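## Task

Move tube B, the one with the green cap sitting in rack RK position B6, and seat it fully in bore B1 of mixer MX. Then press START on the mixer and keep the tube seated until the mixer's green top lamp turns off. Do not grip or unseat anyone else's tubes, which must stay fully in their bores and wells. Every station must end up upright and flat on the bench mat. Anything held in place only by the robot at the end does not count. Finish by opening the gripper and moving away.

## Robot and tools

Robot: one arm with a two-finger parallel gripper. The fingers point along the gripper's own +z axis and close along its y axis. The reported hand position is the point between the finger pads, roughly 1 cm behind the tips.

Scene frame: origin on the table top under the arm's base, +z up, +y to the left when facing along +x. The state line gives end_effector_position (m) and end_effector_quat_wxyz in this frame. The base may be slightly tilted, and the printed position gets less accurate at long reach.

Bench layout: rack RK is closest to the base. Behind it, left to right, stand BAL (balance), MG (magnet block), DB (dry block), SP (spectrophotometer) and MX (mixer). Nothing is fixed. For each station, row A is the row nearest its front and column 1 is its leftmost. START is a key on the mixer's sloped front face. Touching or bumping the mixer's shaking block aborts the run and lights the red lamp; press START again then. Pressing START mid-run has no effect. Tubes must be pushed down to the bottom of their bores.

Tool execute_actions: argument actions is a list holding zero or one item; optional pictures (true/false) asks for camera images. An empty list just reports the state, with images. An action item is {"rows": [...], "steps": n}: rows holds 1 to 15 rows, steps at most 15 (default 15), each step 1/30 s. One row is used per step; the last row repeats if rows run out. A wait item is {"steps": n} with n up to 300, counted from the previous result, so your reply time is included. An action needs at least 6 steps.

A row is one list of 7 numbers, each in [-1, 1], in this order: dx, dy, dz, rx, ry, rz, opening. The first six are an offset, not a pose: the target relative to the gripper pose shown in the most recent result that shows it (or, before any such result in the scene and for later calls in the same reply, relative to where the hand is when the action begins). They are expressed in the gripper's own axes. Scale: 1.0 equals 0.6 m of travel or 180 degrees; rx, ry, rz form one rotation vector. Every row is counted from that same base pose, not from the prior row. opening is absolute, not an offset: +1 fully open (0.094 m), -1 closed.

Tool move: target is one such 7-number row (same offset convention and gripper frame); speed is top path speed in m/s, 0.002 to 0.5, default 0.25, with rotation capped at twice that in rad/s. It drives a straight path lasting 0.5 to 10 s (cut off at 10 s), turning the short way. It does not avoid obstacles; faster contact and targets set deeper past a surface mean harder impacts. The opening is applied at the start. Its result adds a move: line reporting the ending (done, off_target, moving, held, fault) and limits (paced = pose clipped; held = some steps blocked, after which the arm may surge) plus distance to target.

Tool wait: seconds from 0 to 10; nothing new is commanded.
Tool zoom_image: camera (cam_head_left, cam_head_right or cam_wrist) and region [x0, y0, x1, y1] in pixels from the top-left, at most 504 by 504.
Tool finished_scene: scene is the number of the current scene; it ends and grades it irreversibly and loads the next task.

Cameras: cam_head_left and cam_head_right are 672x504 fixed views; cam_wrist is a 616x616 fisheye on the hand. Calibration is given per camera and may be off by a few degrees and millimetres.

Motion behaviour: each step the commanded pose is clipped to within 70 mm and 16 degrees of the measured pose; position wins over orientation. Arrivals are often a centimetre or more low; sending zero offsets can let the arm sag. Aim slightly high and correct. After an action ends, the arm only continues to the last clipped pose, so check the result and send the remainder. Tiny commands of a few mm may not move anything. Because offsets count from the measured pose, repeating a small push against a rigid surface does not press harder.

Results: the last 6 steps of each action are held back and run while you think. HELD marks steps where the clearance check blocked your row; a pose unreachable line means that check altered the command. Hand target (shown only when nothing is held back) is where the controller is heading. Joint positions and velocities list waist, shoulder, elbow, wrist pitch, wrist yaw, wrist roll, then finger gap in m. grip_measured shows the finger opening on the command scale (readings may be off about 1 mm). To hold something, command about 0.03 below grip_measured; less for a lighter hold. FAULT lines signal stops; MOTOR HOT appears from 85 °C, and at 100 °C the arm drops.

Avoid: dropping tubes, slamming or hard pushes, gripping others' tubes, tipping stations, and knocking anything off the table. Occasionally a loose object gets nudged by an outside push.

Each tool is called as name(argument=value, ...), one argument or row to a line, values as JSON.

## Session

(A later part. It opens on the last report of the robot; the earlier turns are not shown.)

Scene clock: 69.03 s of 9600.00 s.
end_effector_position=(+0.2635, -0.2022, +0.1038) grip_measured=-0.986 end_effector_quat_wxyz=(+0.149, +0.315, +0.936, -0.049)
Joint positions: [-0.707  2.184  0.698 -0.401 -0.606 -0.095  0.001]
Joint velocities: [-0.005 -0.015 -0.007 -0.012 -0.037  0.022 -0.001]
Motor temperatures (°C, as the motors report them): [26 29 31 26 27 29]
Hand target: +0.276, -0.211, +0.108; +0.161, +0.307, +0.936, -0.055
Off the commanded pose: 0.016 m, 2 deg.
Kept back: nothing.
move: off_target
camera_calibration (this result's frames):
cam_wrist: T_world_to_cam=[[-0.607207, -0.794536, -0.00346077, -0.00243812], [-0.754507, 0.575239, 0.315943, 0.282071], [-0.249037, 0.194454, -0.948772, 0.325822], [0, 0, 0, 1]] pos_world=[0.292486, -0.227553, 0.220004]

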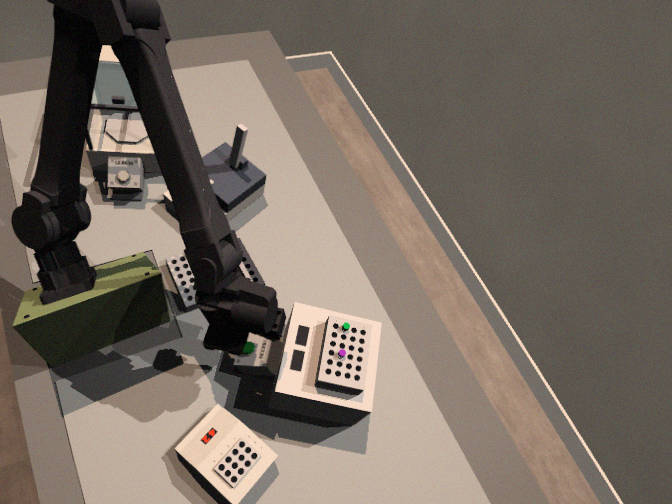

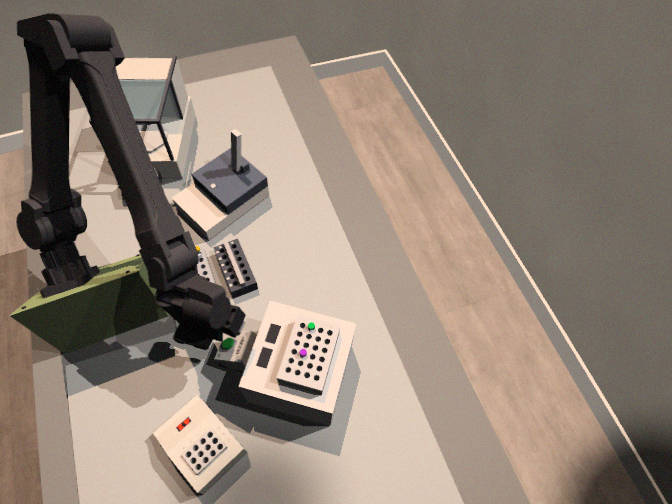

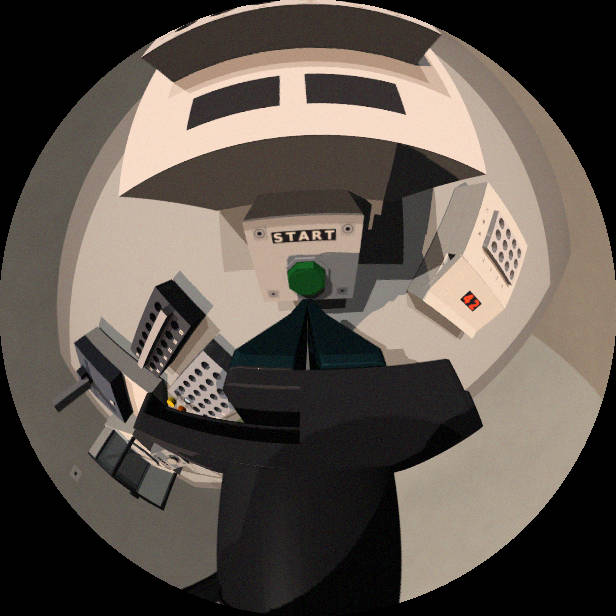

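execute_actions(
  actions=[
    {"rows": [[-0.027,0,0,0.0015,-0.0075,-0.005,-1],[-0.03,0,0,0.0017,-0.0085,-0.0056,-1],[-0.033,0,0,0.0018,-0.0092,-0.006,-1],[-0.036,0,0,0.002,-0.01,-0.0067,-1],[-0.039,0,0,0.0022,-0.011,-0.0072,-1],[-0.042,0,0,0.0023,-0.0118,-0.0078,-1],[-0.045,0,0,0.0025,-0.0126,-0.0084,-1]], "steps": 13},
  ],
)

execute_actions(
  actions=[
    {"steps": 10},
  ],
)

Scene clock: 69.63 s of 9600.00 s.
end_effector_position=(+0.2636, -0.2023, +0.1039) grip_measured=-0.986 end_effector_quat_wxyz=(+0.150, +0.316, +0.936, -0.049)
Joint positions: [-0.707  2.184  0.698 -0.401 -0.606 -0.091  0.001]
Joint velocities: [-0.005 -0.005 -0.002  0.007  0.051 -0.022 -0.   ]
Motor temperatures (°C, as the motors report them): [26 29 31 26 27 29]
Steps of this call (steps 1 to 11: nothing new was sent; steps 12 to 18: the first 7 steps of this action). Readings (end_effector_position):
12: (+0.2635, -0.2022, +0.1038)
13: (+0.2635, -0.2022, +0.1038)
15: (+0.2635, -0.2022, +0.1038)
18: the state above

Scene clock: 69.97 s of 9600.00 s.
end_effector_position=(+0.2665, -0.2042, +0.1060) grip_measured=-0.986 end_effector_quat_wxyz=(+0.152, +0.314, +0.936, -0.050)
Joint positions: [-0.707  2.184  0.705 -0.401 -0.606 -0.091  0.001]
Joint velocities: [ 0.005 -0.015  0.002  0.022 -0.037 -0.037  0.   ]
Motor temperatures (°C, as the motors report them): [26 29 31 26 27 29]
Hand target: +0.283, -0.217, +0.113; +0.166, +0.302, +0.937, -0.061
Off the commanded pose: 0.023 m, 2 deg.
Kept back: nothing.
Steps of this call (steps 1 to 6: the last 6 steps of your previous action; steps 7 to 10: nothing new was sent). Readings (end_effector_position):
1: (+0.2640, -0.2025, +0.1042)
2: (+0.2644, -0.2028, +0.1045)
4: (+0.2654, -0.2035, +0.1052)
8: (+0.2665, -0.2042, +0.1060)
10: the state above

execute_actions(
  actions=[
    {"rows": [[-0.04,0,0,0.002,-0.011,-0.0075,-1],[-0.043,0,0.003,0.002,-0.012,-0.008,-1],[-0.046,0,0.006,0.002,-0.0125,-0.008,-1],[-0.049,0,0.009,0.002,-0.013,-0.0085,-1],[-0.051,0,0.012,0.002,-0.0135,-0.009,-1],[-0.051,0,0.015,0.002,-0.0135,-0.009,-1],[-0.051,0,0.018,0.002,-0.0135,-0.009,-1],[-0.051,0,0.021,0.002,-0.0135,-0.009,-1]], "steps": 14},
  ],
)

execute_actions(
  actions=[
    {"steps": 10},
  ],
  pictures=true,
)

zoom_image(
  camera="cam_wrist",
  region=[228, 190, 388, 350],
)

Scene clock: 70.53 s of 9600.00 s.
end_effector_position=(+0.2732, -0.2110, +0.1032) grip_measured=-0.986 end_effector_quat_wxyz=(+0.158, +0.310, +0.936, -0.053)
Joint positions: [-0.698  2.205  0.718 -0.371 -0.609 -0.079  0.001]
Joint velocities: [ 0.093  0.151  0.071  0.222 -0.037  0.081  0.   ]
Motor temperatures (°C, as the motors report them): [26 29 31 26 27 29]
Steps of this call (steps 1 to 9: nothing new was sent; steps 10 to 17: the first 8 steps of this action). Readings (end_effector_position):
10: (+0.2665, -0.2042, +0.1060)
11: (+0.2666, -0.2043, +0.1060)
13: (+0.2677, -0.2056, +0.1060)
17: the state above

Scene clock: 70.87 s of 9600.00 s.
end_effector_position=(+0.2753, -0.2127, +0.0987) grip_measured=-0.986 end_effector_quat_wxyz=(+0.157, +0.311, +0.936, -0.054)
Joint positions: [-0.688  2.219  0.722 -0.357 -0.61  -0.067  0.001]
Joint velocities: [-0.015 -0.005 -0.012 -0.002  0.007 -0.037 -0.001]
Motor temperatures (°C, as the motors report them): [26 29 31 26 27 29]
Hand target: +0.293, -0.223, +0.104; +0.170, +0.300, +0.937, -0.062
Off the commanded pose: 0.022 m, 2 deg.
Kept back: nothing.
Steps of this call (steps 1 to 6: the last 6 steps of your previous action; steps 7 to 10: nothing new was sent). Readings (end_effector_position):
1: (+0.2743, -0.2119, +0.1018)
2: (+0.2750, -0.2124, +0.1005)
4: (+0.2753, -0.2127, +0.0987)
8: (+0.2753, -0.2127, +0.0987)
10: the state above
camera_calibration (this result's frames):
cam_wrist: T_world_to_cam=[[-0.603277, -0.79753, 0.00179686, -0.00587261], [-0.760565, 0.57599, 0.299627, 0.302071], [-0.239996, 0.179391, -0.954055, 0.320773], [0, 0, 0, 1]] pos_world=[0.303186, -0.236217, 0.215538]

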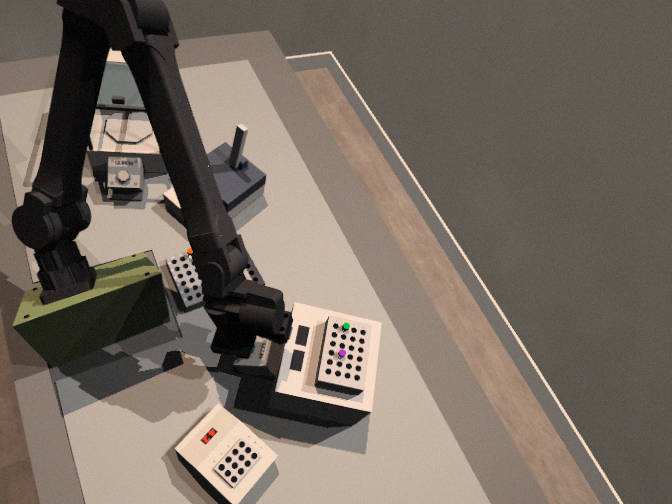

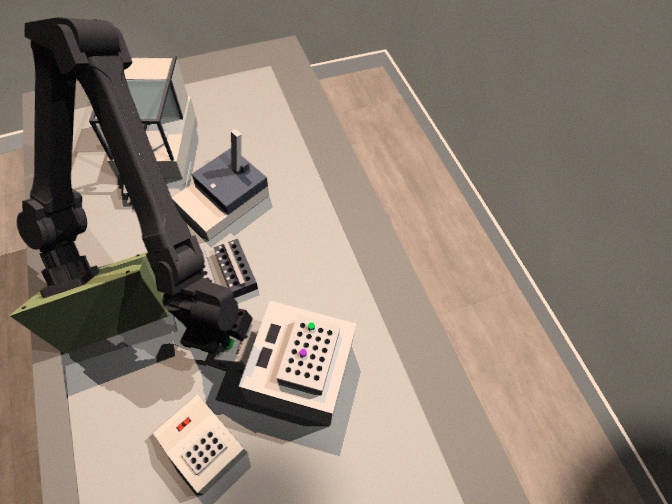

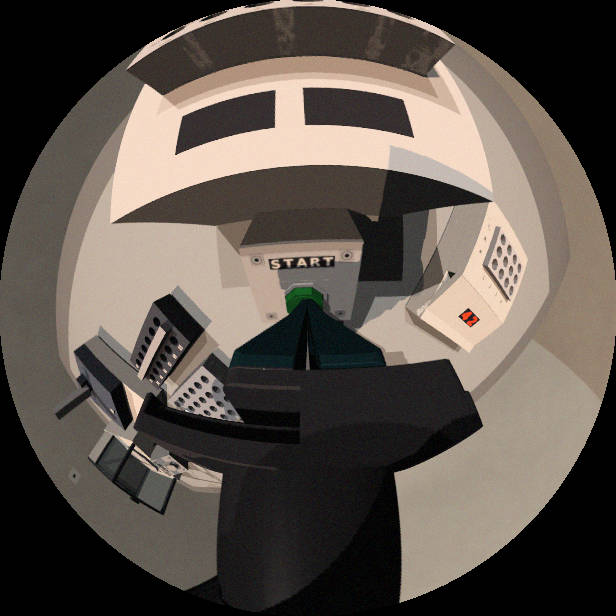

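Region (228, 190, 388, 350) of cam_wrist's 616x616 image, scaled by 3.150, with more detail than that image has.

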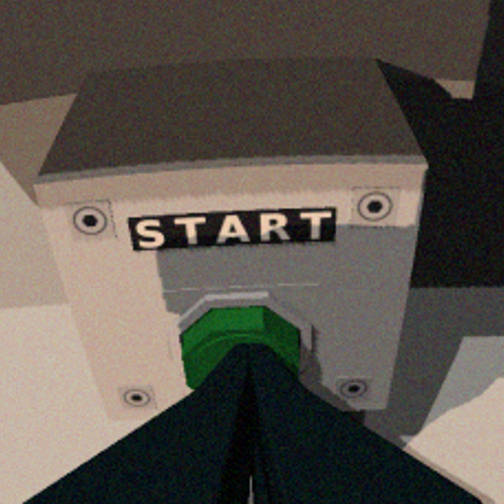

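execute_actions(
  actions=[
    {"rows": [[-0.015,0.003,0.004,0.0008,-0.004,-0.003,-1],[-0.015,0.003,0.006,0.0008,-0.004,-0.003,-1],[-0.015,0.003,0.008,0.0008,-0.004,-0.003,-1],[-0.015,0.003,0.0095,0.0008,-0.004,-0.003,-1],[-0.015,0.003,0.011,0.0008,-0.004,-0.003,-1],[-0.015,0.003,0.0125,0.0008,-0.004,-0.003,-1],[-0.015,0.003,0.014,0.0008,-0.004,-0.003,-1],[-0.015,0.003,0.0155,0.0008,-0.004,-0.003,-1],[-0.015,0.003,0.017,0.0008,-0.004,-0.003,-1],[-0.015,0.003,0.0185,0.0008,-0.004,-0.003,-1],[-0.015,0.003,0.02,0.0008,-0.004,-0.003,-1]], "steps": 15},
  ],
)

execute_actions(
  actions=[
    {"steps": 9},
  ],
  pictures=true,
)

Scene clock: 71.47 s of 9600.00 s.
end_effector_position=(+0.2761, -0.2129, +0.0979) grip_measured=-0.986 end_effector_quat_wxyz=(+0.158, +0.314, +0.935, -0.054)
Joint positions: [-0.685  2.221  0.722 -0.351 -0.61  -0.056  0.001]
Joint velocities: [ 0.034  0.034 -0.002  0.066 -0.051 -0.081  0.   ]
Motor temperatures (°C, as the motors report them): [26 29 31 26 27 29]
Steps of this call (steps 1 to 9: nothing new was sent; steps 10 to 18: the first 9 steps of this action). Readings (end_effector_position):
10: (+0.2753, -0.2126, +0.0987)
11: (+0.2753, -0.2126, +0.0987)
13: (+0.2753, -0.2126, +0.0987)
17: (+0.2760, -0.2128, +0.0983)
18: the state above

Scene clock: 71.77 s of 9600.00 s.
end_effector_position=(+0.2773, -0.2136, +0.0961) grip_measured=-0.986 end_effector_quat_wxyz=(+0.159, +0.316, +0.934, -0.054)
Joint positions: [-0.681  2.226  0.722 -0.341 -0.612 -0.047  0.001]
Joint velocities: [-0.005 -0.015 -0.007  0.002 -0.022 -0.007 -0.   ]
Motor temperatures (°C, as the motors report them): [26 29 31 26 27 29]
Hand target: +0.286, -0.218, +0.090; +0.162, +0.306, +0.936, -0.057
Off the commanded pose: 0.012 m, 1 deg.
Kept back: nothing.
Steps of this call (steps 1 to 6: the last 6 steps of your previous action; steps 7 to 9: nothing new was sent). Readings (end_effector_position):
1: (+0.2763, -0.2131, +0.0975)
2: (+0.2767, -0.2132, +0.0969)
4: (+0.2772, -0.2135, +0.0962)
8: (+0.2773, -0.2136, +0.0961)
9: the state above
camera_calibration (this result's frames):
cam_wrist: T_world_to_cam=[[-0.610141, -0.792293, -0.000905751, -0.0021261], [-0.756954, 0.582588, 0.295992, 0.305663], [-0.233985, 0.181282, -0.95519, 0.317783], [0, 0, 0, 1]] pos_world=[0.304432, -0.237369, 0.213068]

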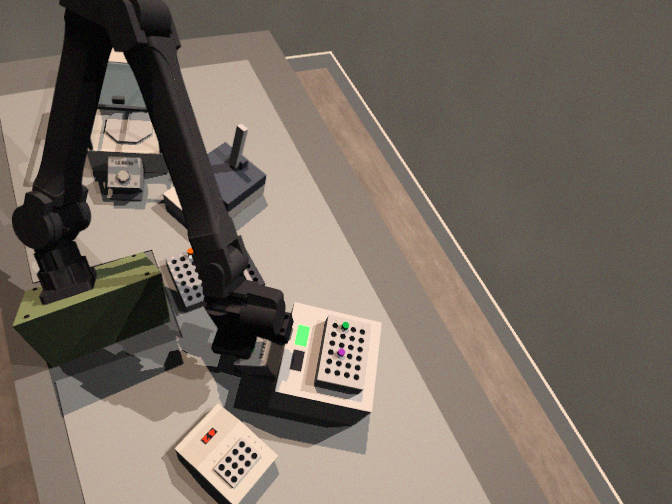

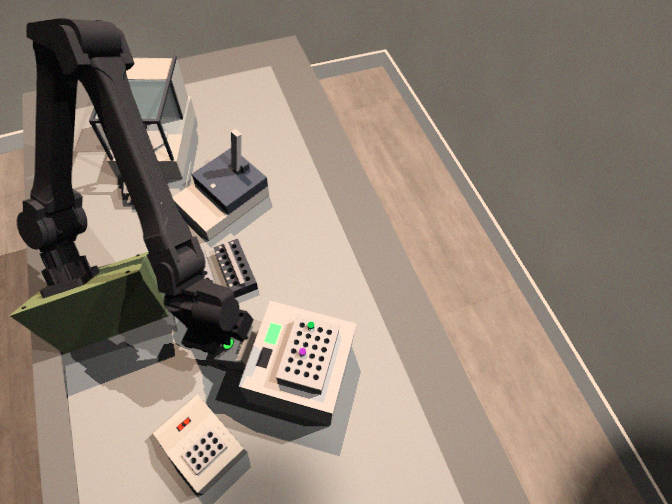

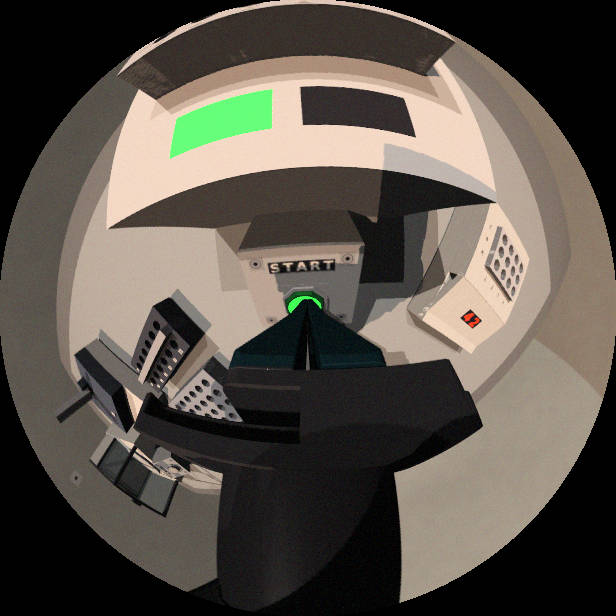

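The mixer's running. Backing off along the finger axis.

move(
  target=[0, 0, -0.25, 0, 0, 0, -1],
  speed=0.12,
)

wait(
  seconds=10,
)

Scene clock: 73.60 s of 9600.00 s.
end_effector_position=(+0.2257, -0.1755, +0.2182) grip_measured=-0.986 end_effector_quat_wxyz=(+0.143, +0.329, +0.932, -0.045)
Joint positions: [-0.92   1.923  0.769 -0.876 -0.521 -0.308  0.001]
Joint velocities: [ 0.015  0.005  0.022 -0.002  0.022 -0.007  0.   ]
Motor temperatures (°C, as the motors report them): [26 29 31 26 27 29]
Hand target: +0.236, -0.184, +0.239; +0.157, +0.317, +0.933, -0.057
Off the commanded pose: 0.024 m, 3 deg.
Kept back: nothing.
move: off_target
camera_calibration (this result's frames):
cam_wrist: T_world_to_cam=[[-0.629725, -0.776733, -0.0115184, 0.00614856], [-0.735641, 0.591516, 0.330061, 0.197592], [-0.249556, 0.216321, -0.943889, 0.422645], [0, 0, 0, 1]] pos_world=[0.254702, -0.20353, 0.333784]

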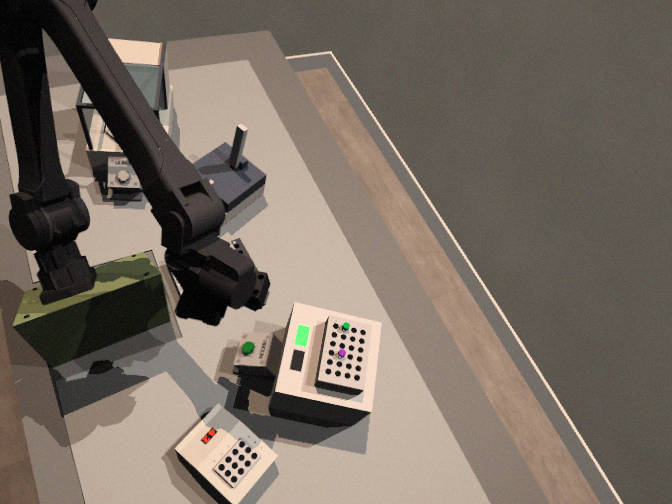

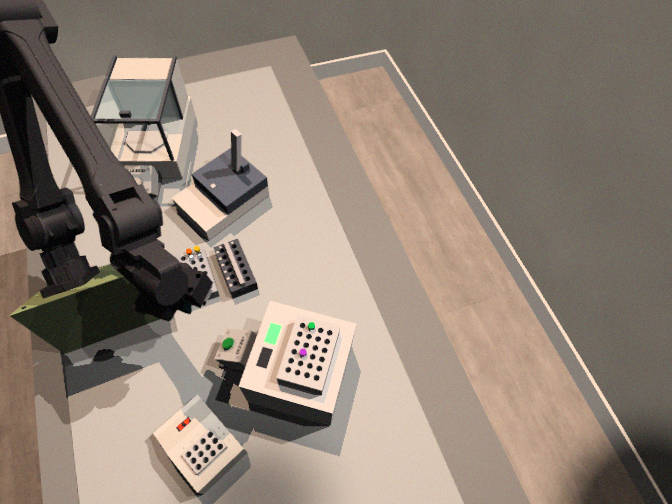

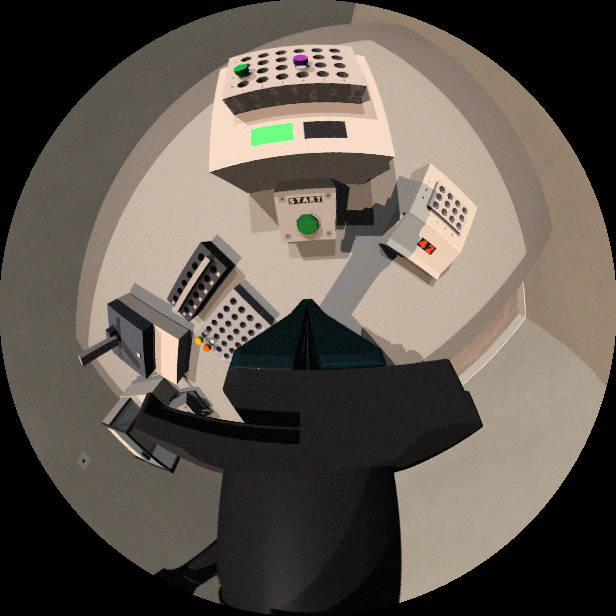

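Scene clock: 83.60 s of 9600.00 s.
end_effector_position=(+0.2256, -0.1754, +0.2182) grip_measured=-0.986 end_effector_quat_wxyz=(+0.143, +0.327, +0.933, -0.045)
Joint positions: [-0.92   1.923  0.769 -0.877 -0.521 -0.311  0.001]
Joint velocities: [-0.015 -0.015 -0.007 -0.007 -0.066 -0.066 -0.   ]
Motor temperatures (°C, as the motors report them): [26 28 32 26 27 29]
Hand target: +0.236, -0.184, +0.239; +0.157, +0.317, +0.933, -0.056
Off the commanded pose: 0.024 m, 2 deg.
Kept back: nothing.
Steps of this call (steps 1 to 300: nothing new was sent). Readings (end_effector_position):
1: (+0.2256, -0.1754, +0.2182)
2: (+0.2256, -0.1754, +0.2182)
4: (+0.2256, -0.1754, +0.2182)
8: (+0.2256, -0.1754, +0.2182)
300: the state above
camera_calibration (this result's frames):
cam_wrist: T_world_to_cam=[[-0.627133, -0.778839, -0.0106909, 0.00506473], [-0.737293, 0.589141, 0.330623, 0.197294], [-0.251204, 0.215227, -0.943702, 0.422687], [0, 0, 0, 1]] pos_world=[0.254821, -0.203263, 0.333715]

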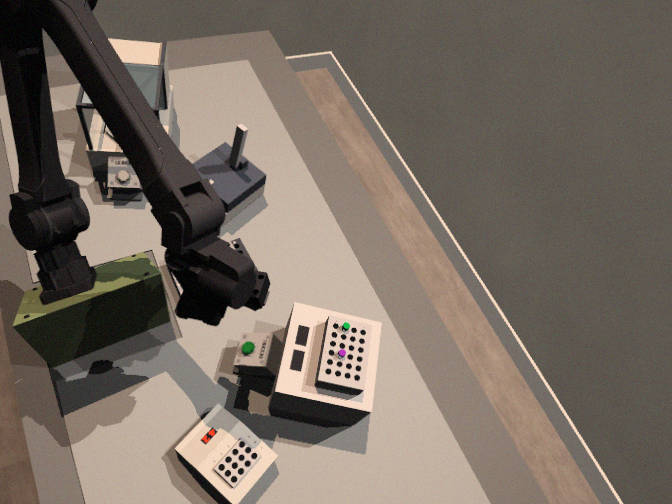

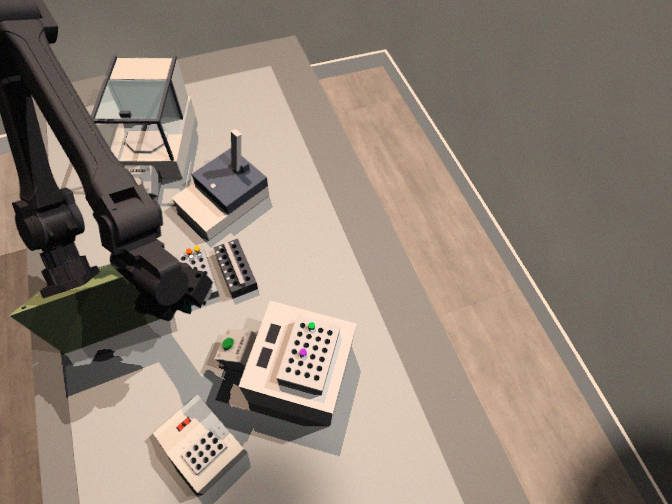

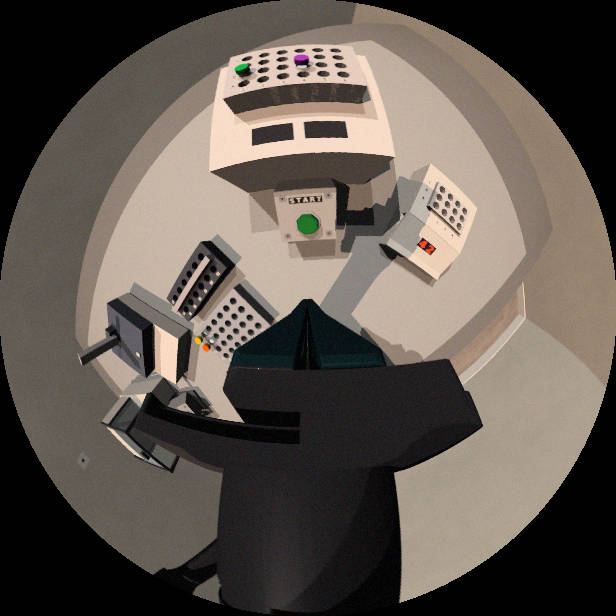

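zoom_image(
  camera="cam_wrist",
  region=[215, 35, 375, 155],
)

Region (215, 35, 375, 155) of cam_wrist's 616x616 image, scaled by 3.150, with more detail than that image has; it fills the top 378 rows of this view, and the rest is white.

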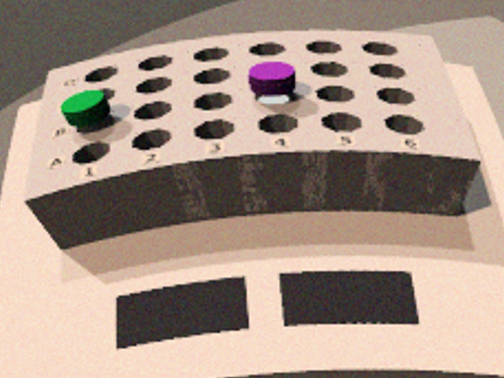

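Both lamps are off and the green tube sits at the same height as the violet one.

finished_scene(
  scene=2,
)

The scene is finished: the task was done.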